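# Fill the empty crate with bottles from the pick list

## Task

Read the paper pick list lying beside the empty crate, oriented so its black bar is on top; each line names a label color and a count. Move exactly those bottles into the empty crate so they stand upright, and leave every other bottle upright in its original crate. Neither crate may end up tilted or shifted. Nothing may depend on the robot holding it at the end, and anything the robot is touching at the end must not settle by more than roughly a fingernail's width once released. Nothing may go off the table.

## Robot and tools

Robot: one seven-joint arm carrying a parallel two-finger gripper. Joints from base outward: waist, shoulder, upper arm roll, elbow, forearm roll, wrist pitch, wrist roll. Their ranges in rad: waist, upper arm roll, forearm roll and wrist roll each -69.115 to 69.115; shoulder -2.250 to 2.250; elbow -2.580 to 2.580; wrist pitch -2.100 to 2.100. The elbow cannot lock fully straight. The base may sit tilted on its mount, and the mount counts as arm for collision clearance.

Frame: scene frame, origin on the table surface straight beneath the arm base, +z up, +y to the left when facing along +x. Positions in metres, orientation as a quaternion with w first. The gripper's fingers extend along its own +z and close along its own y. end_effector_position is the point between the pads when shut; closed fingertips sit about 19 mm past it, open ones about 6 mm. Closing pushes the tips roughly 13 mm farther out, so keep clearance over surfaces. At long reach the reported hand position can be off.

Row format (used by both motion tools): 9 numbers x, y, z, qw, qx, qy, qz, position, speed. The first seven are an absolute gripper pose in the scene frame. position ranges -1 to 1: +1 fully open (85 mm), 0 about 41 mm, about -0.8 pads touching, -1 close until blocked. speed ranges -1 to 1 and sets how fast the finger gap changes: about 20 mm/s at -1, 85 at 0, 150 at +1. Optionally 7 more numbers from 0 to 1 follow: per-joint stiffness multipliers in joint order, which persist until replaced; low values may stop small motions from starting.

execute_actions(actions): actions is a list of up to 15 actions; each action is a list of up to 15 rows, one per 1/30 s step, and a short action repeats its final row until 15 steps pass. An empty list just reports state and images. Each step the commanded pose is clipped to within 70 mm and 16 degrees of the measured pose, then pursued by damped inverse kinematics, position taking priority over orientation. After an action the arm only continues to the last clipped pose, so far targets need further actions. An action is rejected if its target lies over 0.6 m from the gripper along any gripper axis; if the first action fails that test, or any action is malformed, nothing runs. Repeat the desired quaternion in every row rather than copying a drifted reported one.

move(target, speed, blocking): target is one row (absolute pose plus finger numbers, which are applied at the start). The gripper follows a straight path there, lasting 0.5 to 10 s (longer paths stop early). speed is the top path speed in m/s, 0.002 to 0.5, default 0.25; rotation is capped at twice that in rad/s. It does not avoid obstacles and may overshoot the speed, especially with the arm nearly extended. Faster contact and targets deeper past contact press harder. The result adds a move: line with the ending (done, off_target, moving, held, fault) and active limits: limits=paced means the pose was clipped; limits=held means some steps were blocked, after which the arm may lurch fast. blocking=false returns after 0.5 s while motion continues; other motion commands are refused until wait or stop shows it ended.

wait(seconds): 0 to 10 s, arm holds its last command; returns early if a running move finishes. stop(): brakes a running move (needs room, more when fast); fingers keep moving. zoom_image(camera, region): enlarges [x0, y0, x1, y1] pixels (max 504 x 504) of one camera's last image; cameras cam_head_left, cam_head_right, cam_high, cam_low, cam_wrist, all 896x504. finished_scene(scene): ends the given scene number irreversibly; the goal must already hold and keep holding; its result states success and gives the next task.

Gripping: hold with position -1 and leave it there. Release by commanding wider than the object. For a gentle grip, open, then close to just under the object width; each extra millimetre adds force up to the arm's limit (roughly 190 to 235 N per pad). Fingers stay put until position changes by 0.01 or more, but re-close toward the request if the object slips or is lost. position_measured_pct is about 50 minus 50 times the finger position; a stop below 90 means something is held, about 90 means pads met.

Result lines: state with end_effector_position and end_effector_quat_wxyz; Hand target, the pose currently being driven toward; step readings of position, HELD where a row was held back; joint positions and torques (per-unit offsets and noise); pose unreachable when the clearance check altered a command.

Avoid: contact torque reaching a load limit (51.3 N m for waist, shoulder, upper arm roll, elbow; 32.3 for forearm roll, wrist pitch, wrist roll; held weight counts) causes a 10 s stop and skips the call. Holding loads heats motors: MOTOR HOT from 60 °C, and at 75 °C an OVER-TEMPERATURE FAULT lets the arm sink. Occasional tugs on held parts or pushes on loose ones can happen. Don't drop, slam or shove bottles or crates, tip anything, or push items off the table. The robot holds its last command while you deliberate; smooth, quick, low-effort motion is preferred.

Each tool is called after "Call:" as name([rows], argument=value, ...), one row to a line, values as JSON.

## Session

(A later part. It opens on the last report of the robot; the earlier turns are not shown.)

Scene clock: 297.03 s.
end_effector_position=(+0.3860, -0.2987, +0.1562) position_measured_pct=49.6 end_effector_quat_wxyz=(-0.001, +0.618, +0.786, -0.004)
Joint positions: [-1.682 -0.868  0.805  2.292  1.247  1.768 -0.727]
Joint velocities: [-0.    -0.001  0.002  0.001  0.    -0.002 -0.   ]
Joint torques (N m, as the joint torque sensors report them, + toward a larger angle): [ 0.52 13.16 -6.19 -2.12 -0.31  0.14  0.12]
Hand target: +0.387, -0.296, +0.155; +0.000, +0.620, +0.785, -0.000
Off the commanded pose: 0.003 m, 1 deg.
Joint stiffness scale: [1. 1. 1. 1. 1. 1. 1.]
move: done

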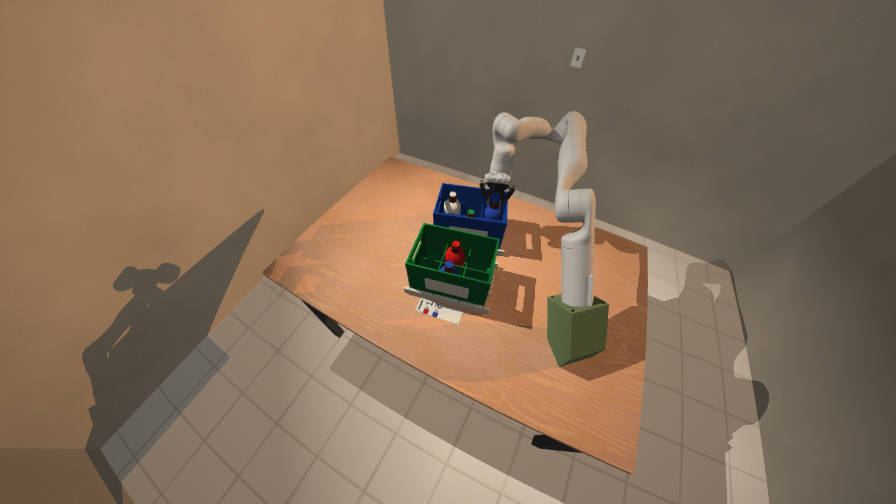

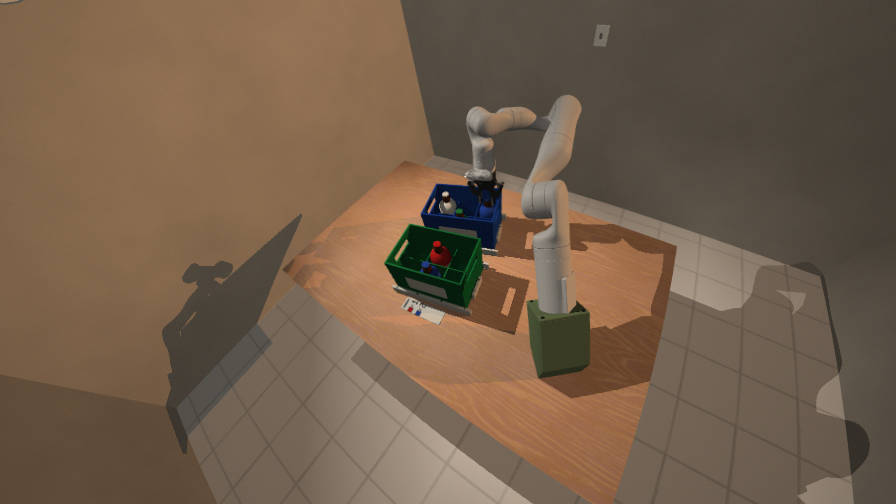

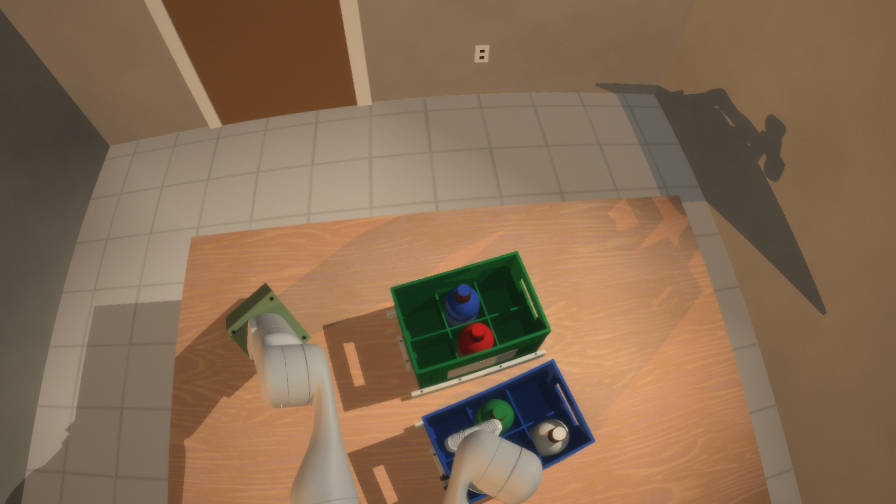

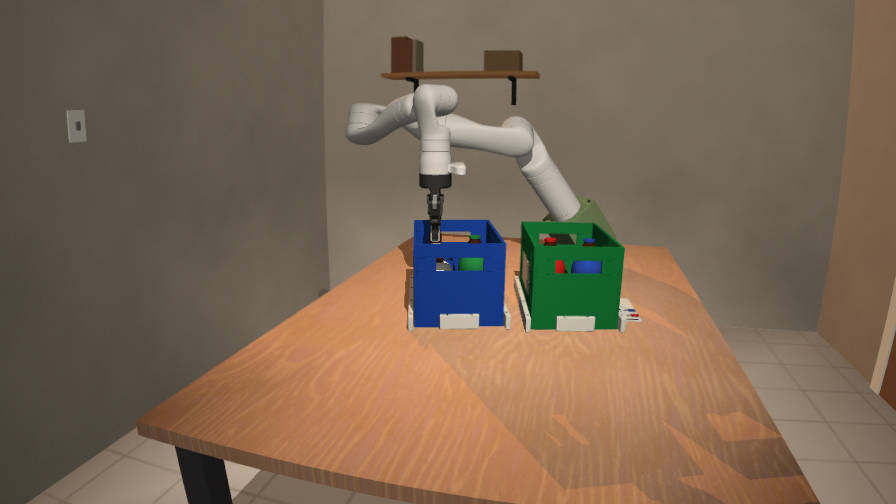

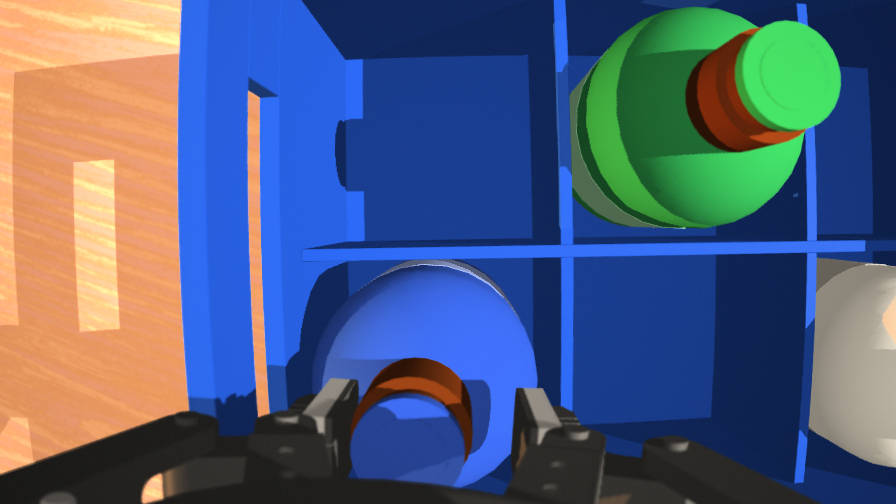

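Call:
execute_actions([
  [[0.383,-0.297,0.153,0,0.62,0.785,0,0,0]],
  [[0.383,-0.297,0.153,0,0.62,0.785,0,-1,0]],
  [[0.383,-0.297,0.153,0,0.62,0.785,0,-1,0]],
])

Call:
move(target=[0.383,-0.297,0.36,0,0.62,0.785,0,-1,0], speed=0.1)

Scene clock: 304.73 s.
end_effector_position=(+0.3830, -0.2971, +0.1541) position_measured_pct=64.7 end_effector_quat_wxyz=(-0.002, +0.616, +0.788, -0.002)
Joint positions: [-1.68  -0.877  0.802  2.304  1.248  1.767 -0.728]
Joint velocities: [ 0.     0.001 -0.001 -0.    -0.     0.    -0.   ]
Joint torques (N m, as the joint torque sensors report them, + toward a larger angle): [ 0.46 12.23 -5.2  -2.06  0.12 -0.45  0.14]
Hand target: +0.383, -0.297, +0.153; -0.000, +0.620, +0.785, +0.000
Off the commanded pose: 0.001 m, 1 deg.
Joint stiffness scale: [1. 1. 1. 1. 1. 1. 1.]
Step readings (end_effector_position; steps 1 to 15: 1st action; 16 to 30: 2nd action; 31 to 45: 3rd action):
0: (+0.3860, -0.2986, +0.1562)
1: (+0.3857, -0.2985, +0.1559)
2: (+0.3848, -0.2982, +0.1553)
4: (+0.3835, -0.2978, +0.1545)
8: (+0.3827, -0.2974, +0.1539)
15: (+0.3826, -0.2972, +0.1536)
16: (+0.3826, -0.2972, +0.1536)
17: (+0.3826, -0.2972, +0.1536)
19: (+0.3826, -0.2972, +0.1536)
23: (+0.3829, -0.2971, +0.1540)
30: (+0.3830, -0.2971, +0.1541)
31: (+0.3830, -0.2971, +0.1541)
32: (+0.3830, -0.2971, +0.1541)
34: (+0.3830, -0.2971, +0.1541)
38: (+0.3830, -0.2971, +0.1541)
45: end_effector_position above

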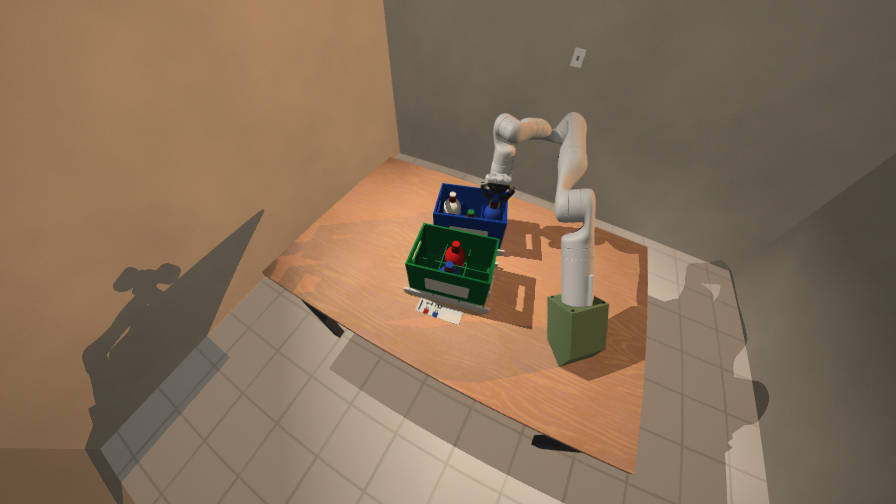

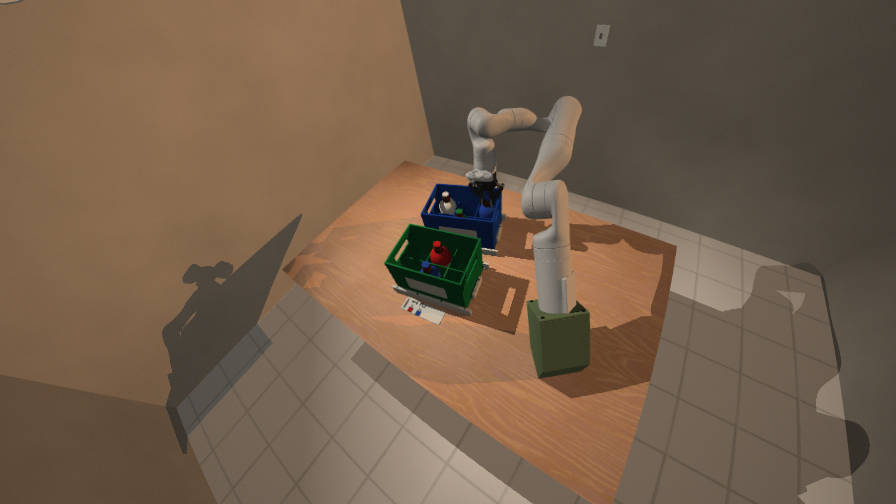

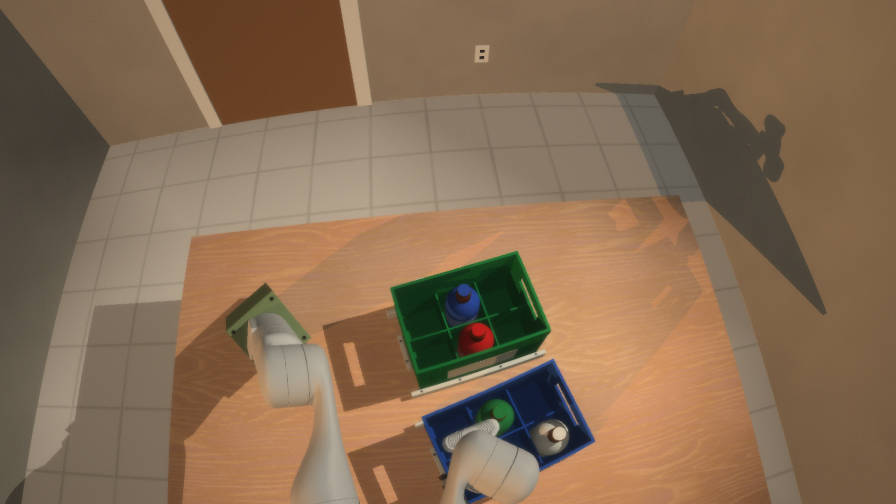

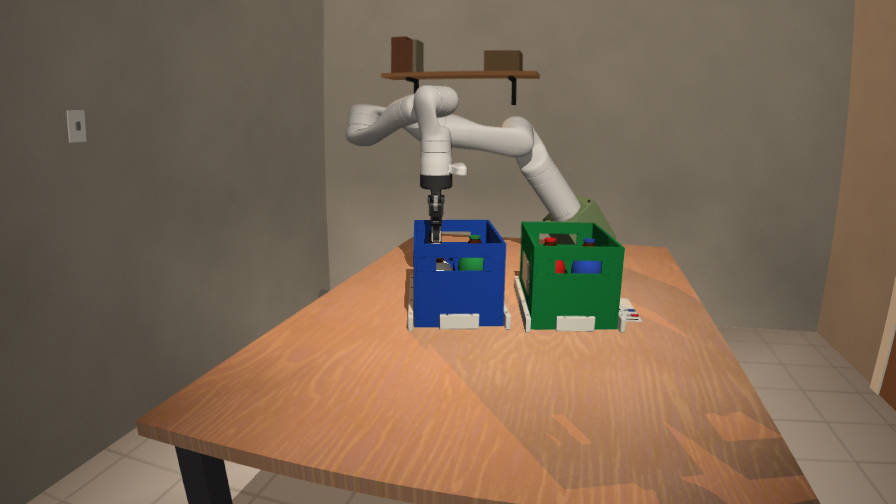

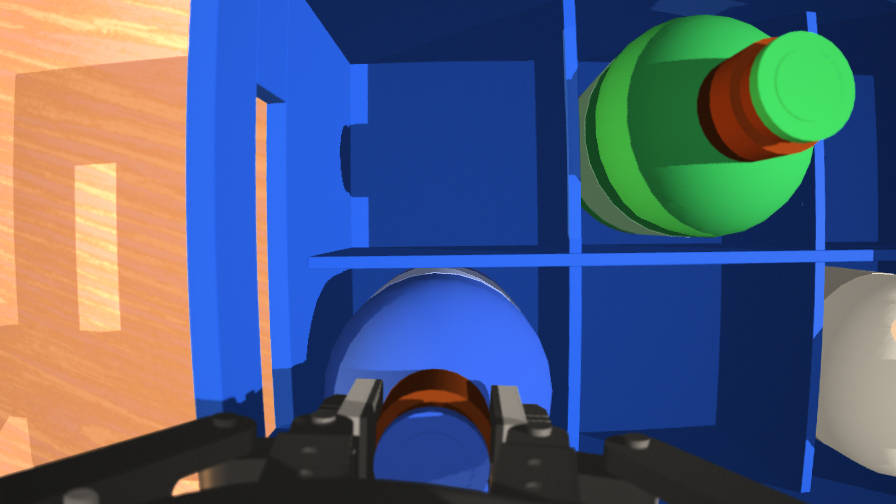

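Scene clock: 307.17 s.
end_effector_position=(+0.3839, -0.2949, +0.3585) position_measured_pct=64.7 end_effector_quat_wxyz=(+0.001, +0.615, +0.788, +0.003)
Joint positions: [-1.562 -0.615  0.263  1.956  0.84   2.068 -0.728]
Joint velocities: [ 0.015  0.009 -0.002 -0.002 -0.001  0.     0.   ]
Joint torques (N m, as the joint torque sensors report them, + toward a larger angle): [-0.2  12.29 -6.19 -5.95 -0.37  0.11  0.1 ]
Hand target: +0.383, -0.296, +0.360; -0.001, +0.619, +0.785, +0.000
Off the commanded pose: 0.003 m, 1 deg.
Joint stiffness scale: [1. 1. 1. 1. 1. 1. 1.]
move: done

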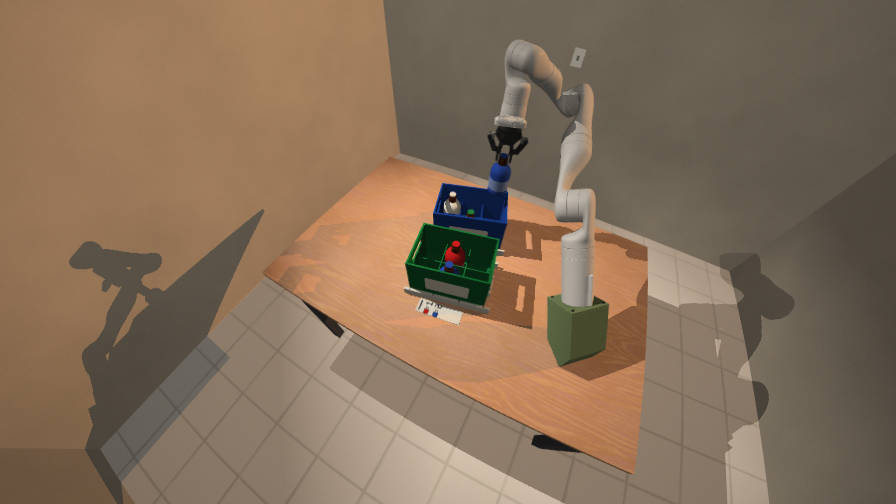

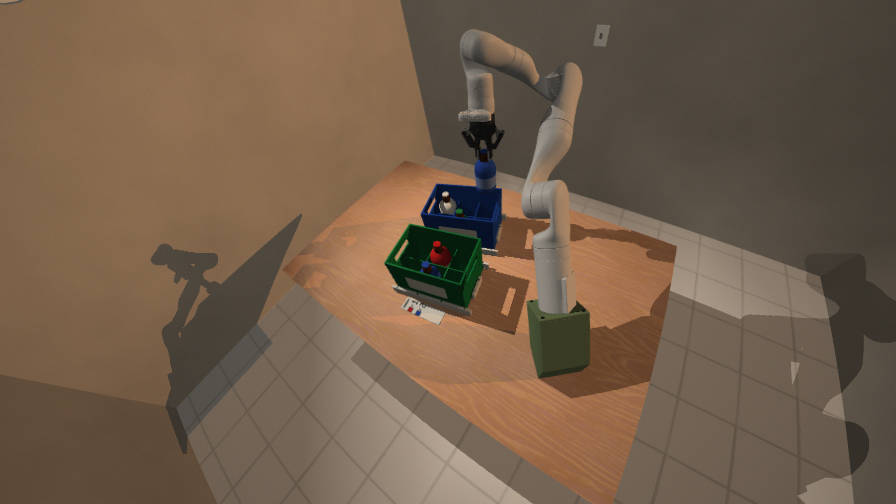

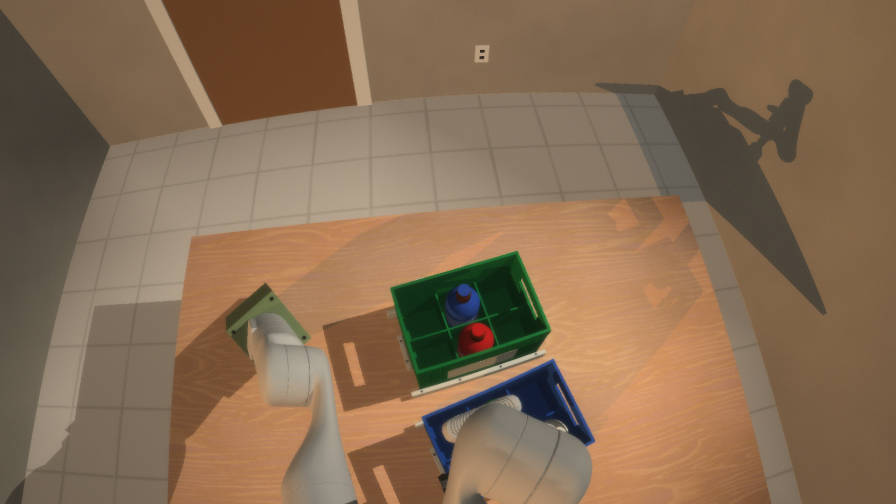

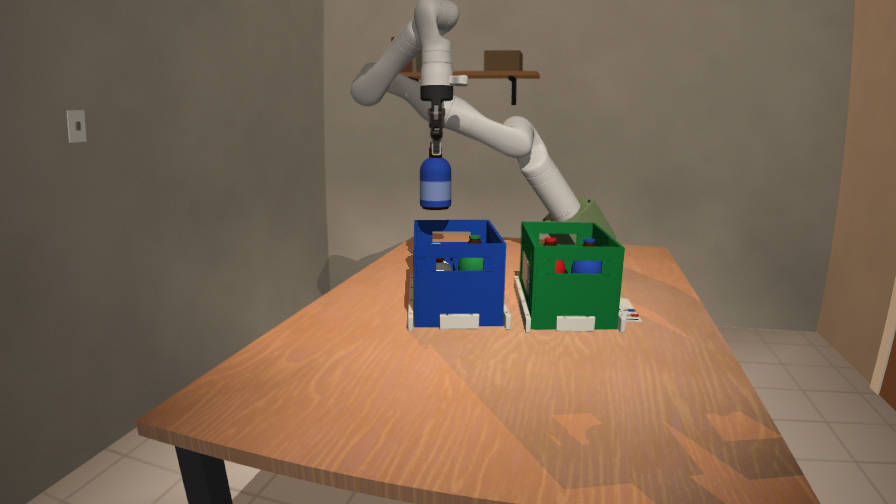

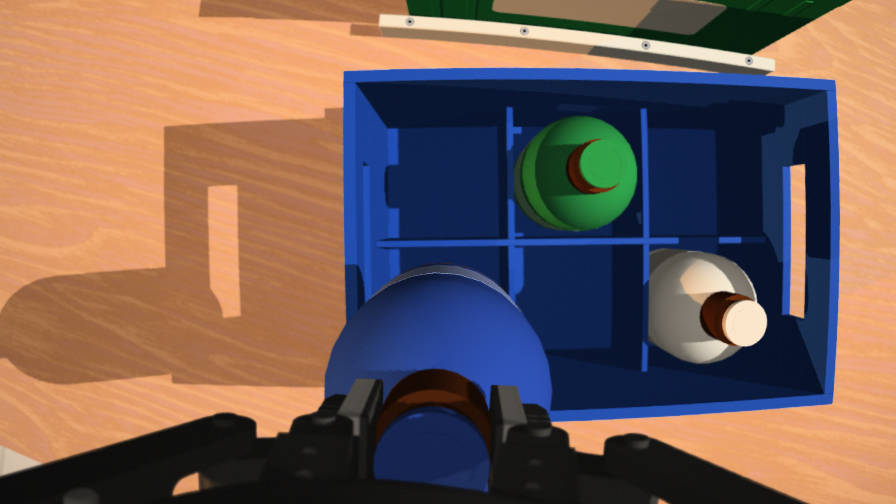

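Call:
move(target=[0.494,0.081,0.37,0,0.645,0.764,0,-1,0], speed=0.2)

Call:
move(target=[0.494,0.081,0.27,0,0.645,0.764,0,-1,0], speed=0.05)

Scene clock: 315.03 s.
end_effector_position=(+0.4935, +0.0800, +0.3689) position_measured_pct=64.7 end_effector_quat_wxyz=(+0.002, +0.648, +0.762, -0.000)
Joint positions: [-1.533  0.439  0.574  1.566  0.46   1.384 -0.863]
Joint velocities: [ 0.009  0.009 -0.007 -0.002 -0.001  0.    -0.   ]
Joint torques (N m, as the joint torque sensors report them, + toward a larger angle): [-11.3   -5.85  -4.11  -8.93  -0.31   0.2    0.11]
Hand target: +0.494, +0.082, +0.369; -0.000, +0.644, +0.765, +0.000
Off the commanded pose: 0.002 m, 0 deg.
Joint stiffness scale: [1. 1. 1. 1. 1. 1. 1.]
move: done

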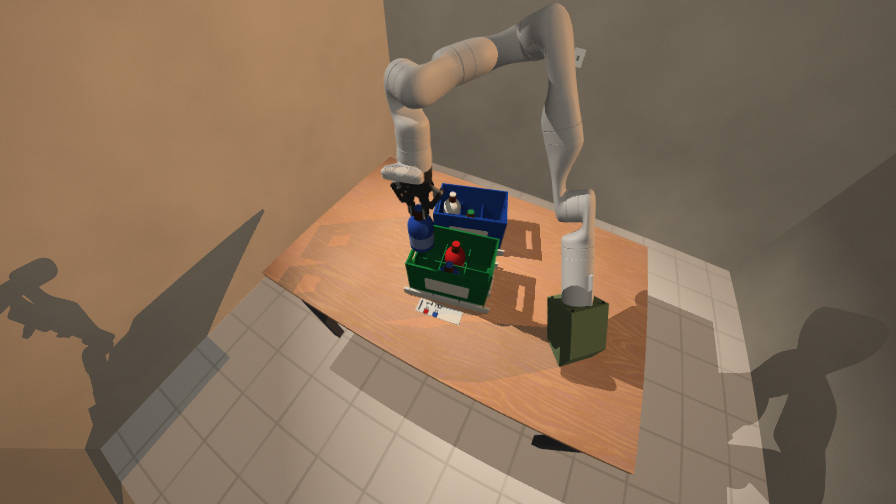

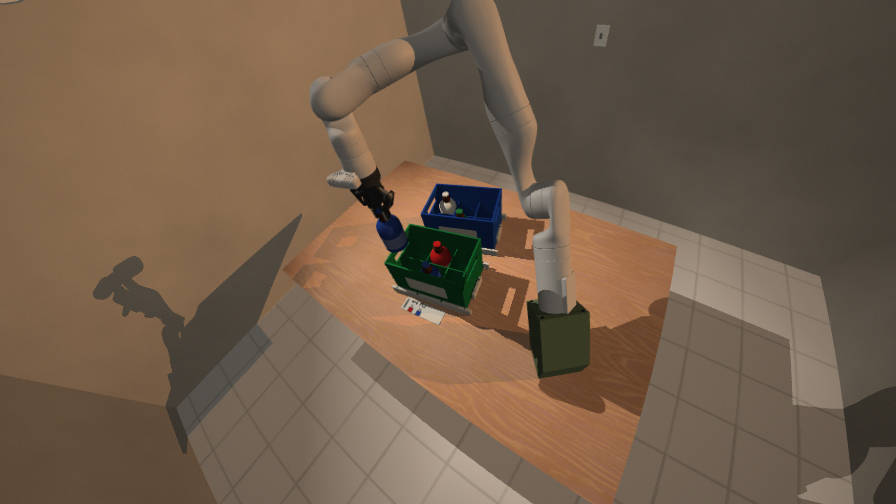

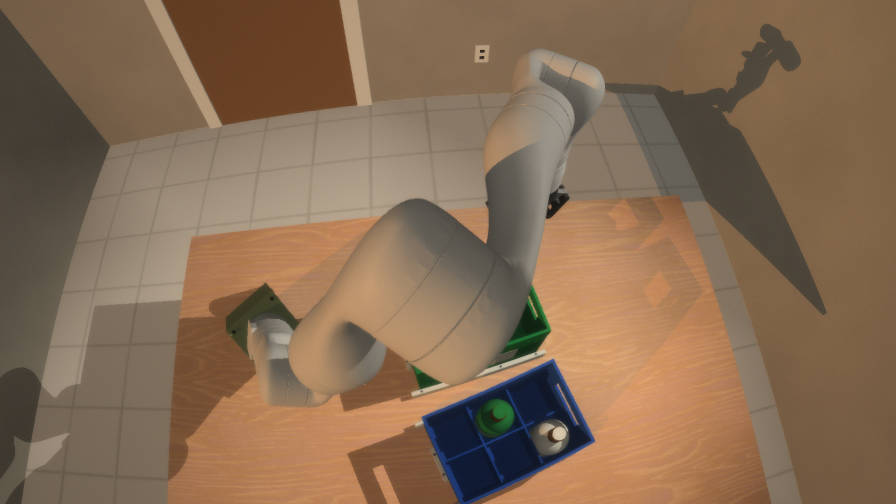

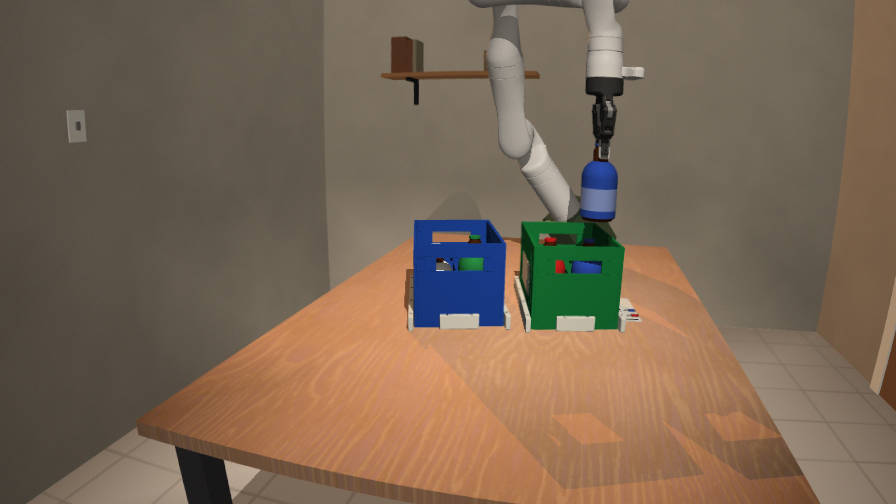

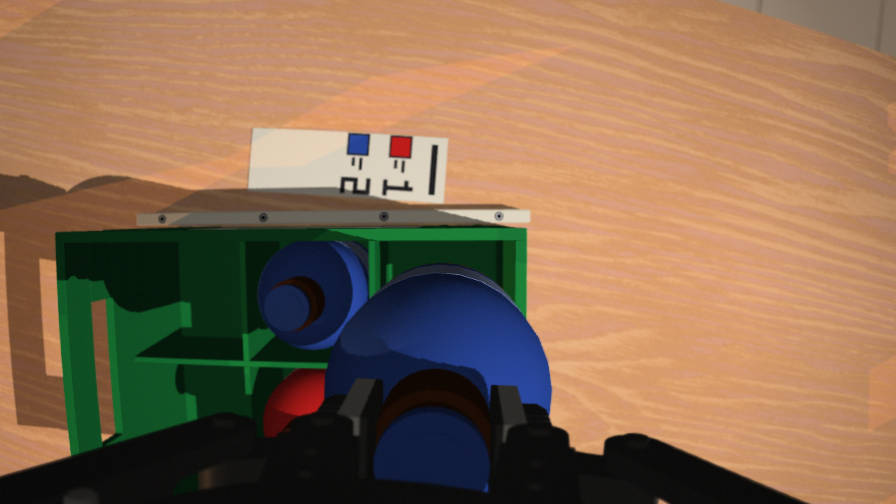

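Scene clock: 317.33 s.
end_effector_position=(+0.4932, +0.0829, +0.2730) position_measured_pct=64.7 end_effector_quat_wxyz=(-0.003, +0.645, +0.764, +0.001)
Joint positions: [-1.424  0.506  0.602  1.747  0.469  1.089 -0.863]
Joint velocities: [ 0.004  0.004  0.003 -0.    -0.    -0.001  0.   ]
Joint torques (N m, as the joint torque sensors report them, + toward a larger angle): [-11.83  -8.16  -3.85  -8.13  -0.27  -0.02   0.14]
Hand target: +0.494, +0.081, +0.270; -0.000, +0.645, +0.764, -0.000
Off the commanded pose: 0.004 m, 0 deg.
Joint stiffness scale: [1. 1. 1. 1. 1. 1. 1.]
move: off_target

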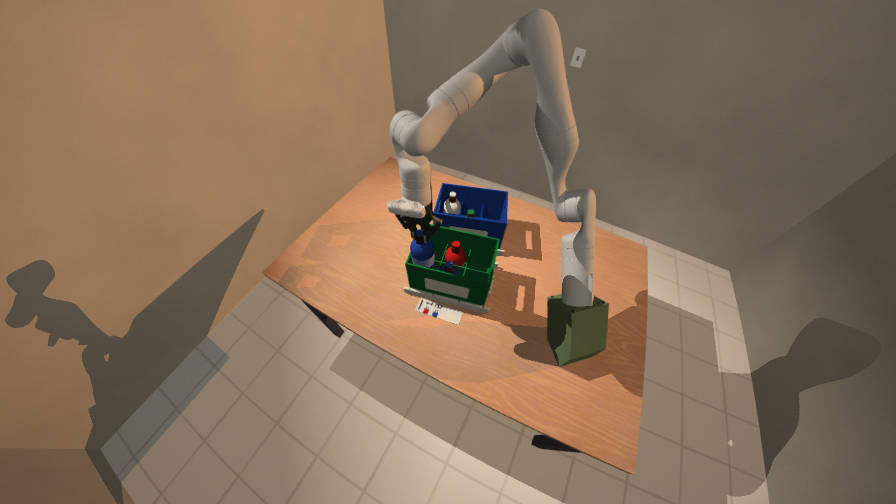

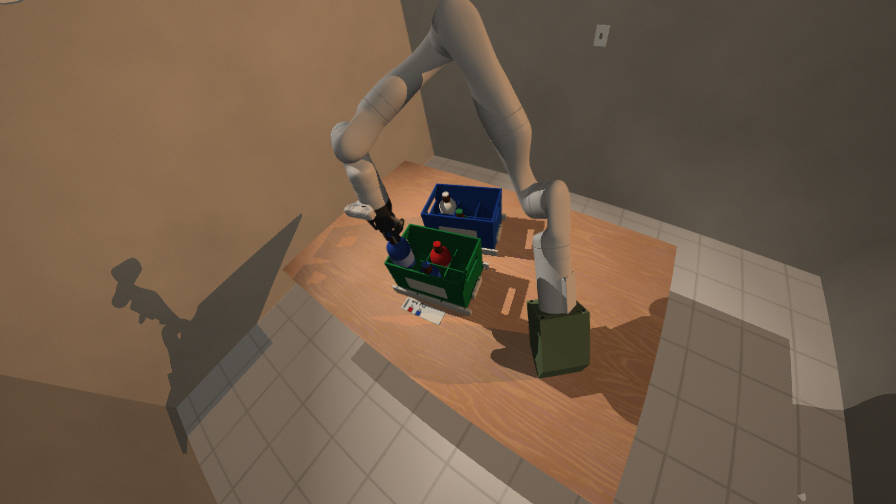

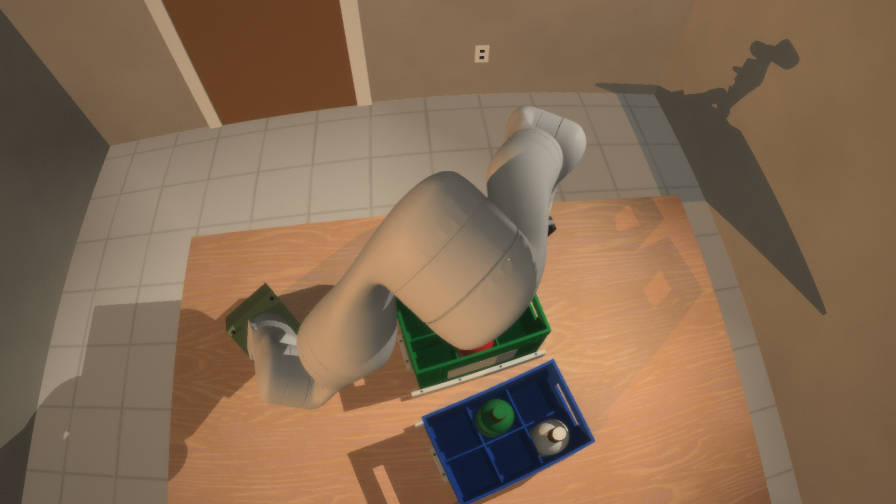

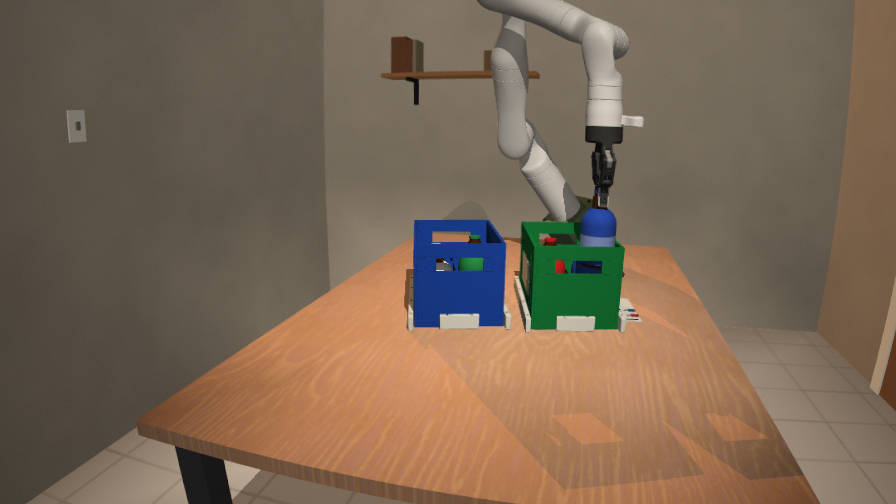

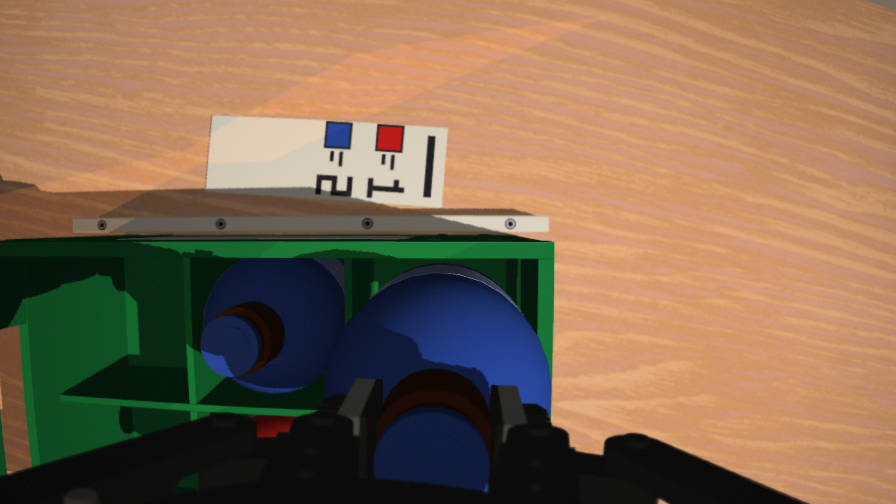

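Call:
move(target=[0.490,0.079,0.22,0,0.645,0.764,0,-1,0], speed=0.025)

Scene clock: 324.37 s.
end_effector_position=(+0.4900, +0.0810, +0.2229) position_measured_pct=64.7 end_effector_quat_wxyz=(-0.002, +0.644, +0.765, +0.002)
Joint positions: [-1.373  0.562  0.63   1.831  0.476  0.926 -0.863]
Joint velocities: [-0.     0.005  0.005  0.    -0.001 -0.003  0.   ]
Joint torques (N m, as the joint torque sensors report them, + toward a larger angle): [-11.84  -9.07  -3.12  -7.15  -0.26   0.05   0.1 ]
Hand target: +0.490, +0.079, +0.220; -0.000, +0.645, +0.764, -0.000
Off the commanded pose: 0.004 m, 0 deg.
Joint stiffness scale: [1. 1. 1. 1. 1. 1. 1.]
move: off_target

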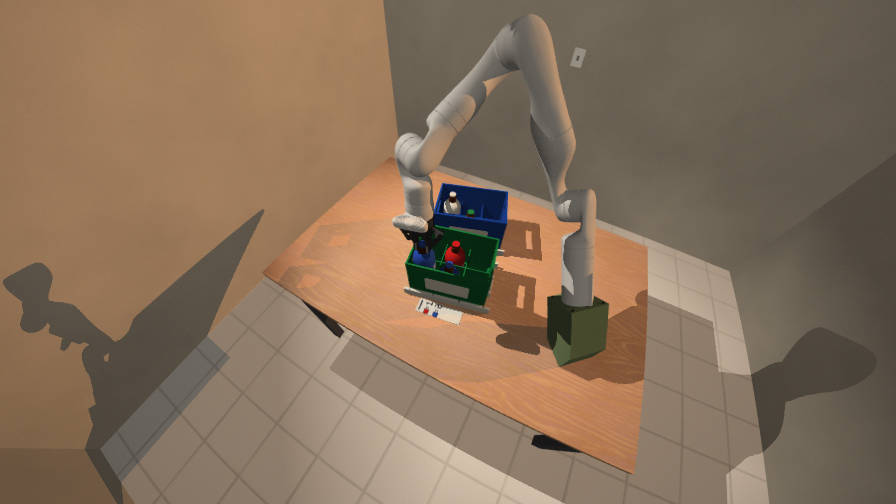

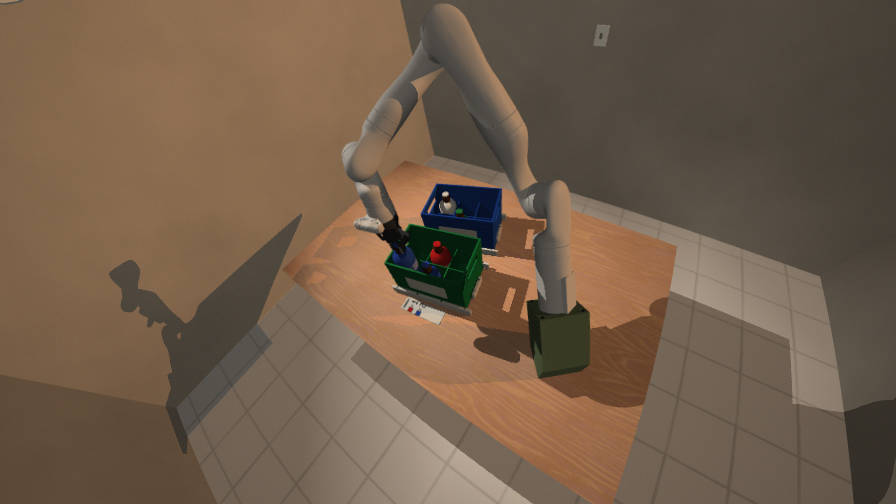

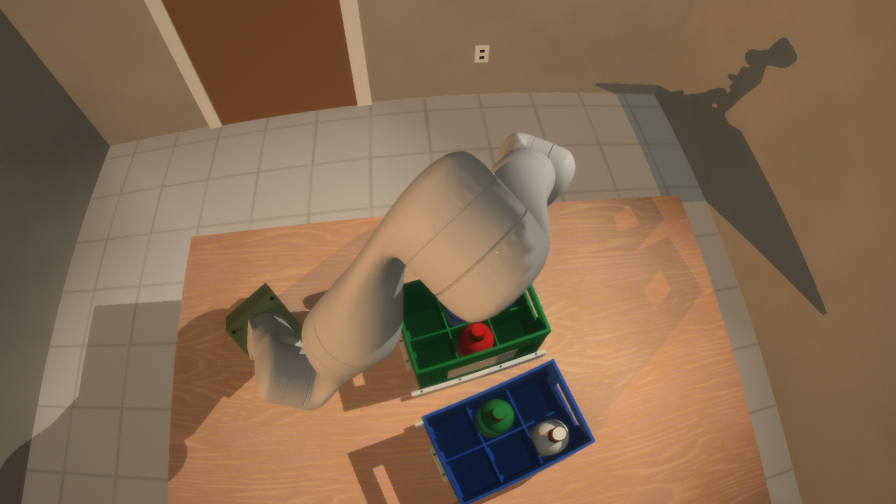

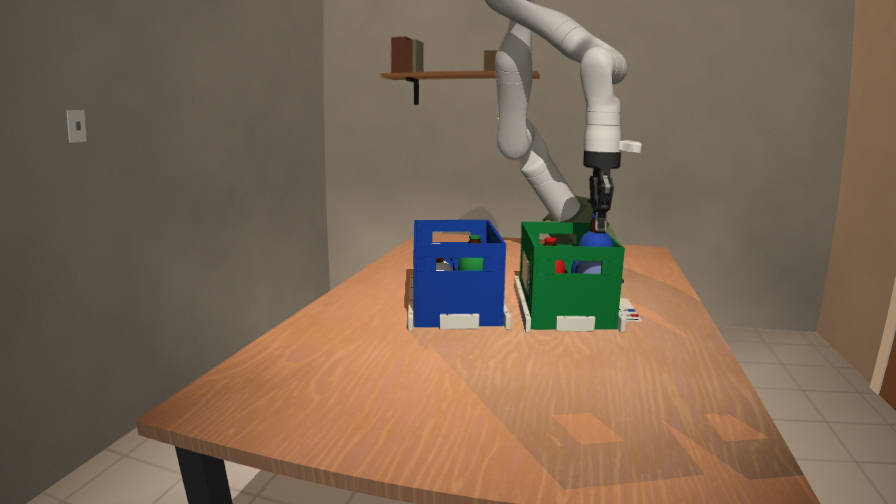

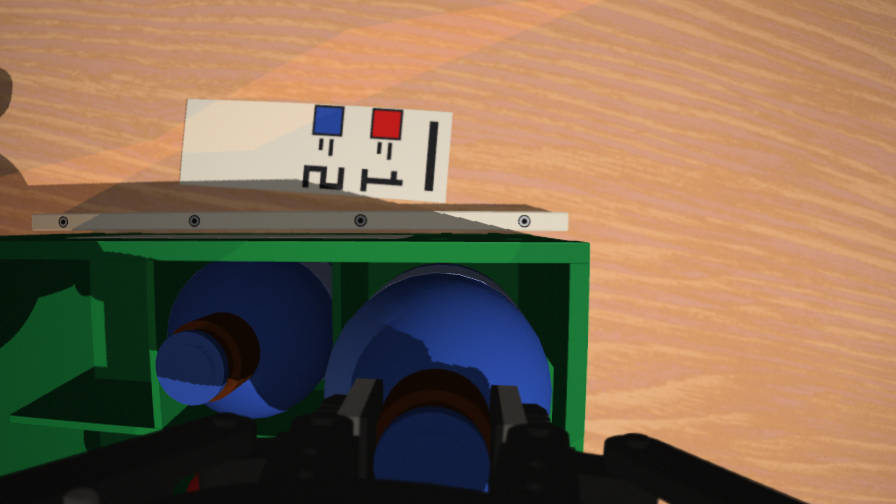

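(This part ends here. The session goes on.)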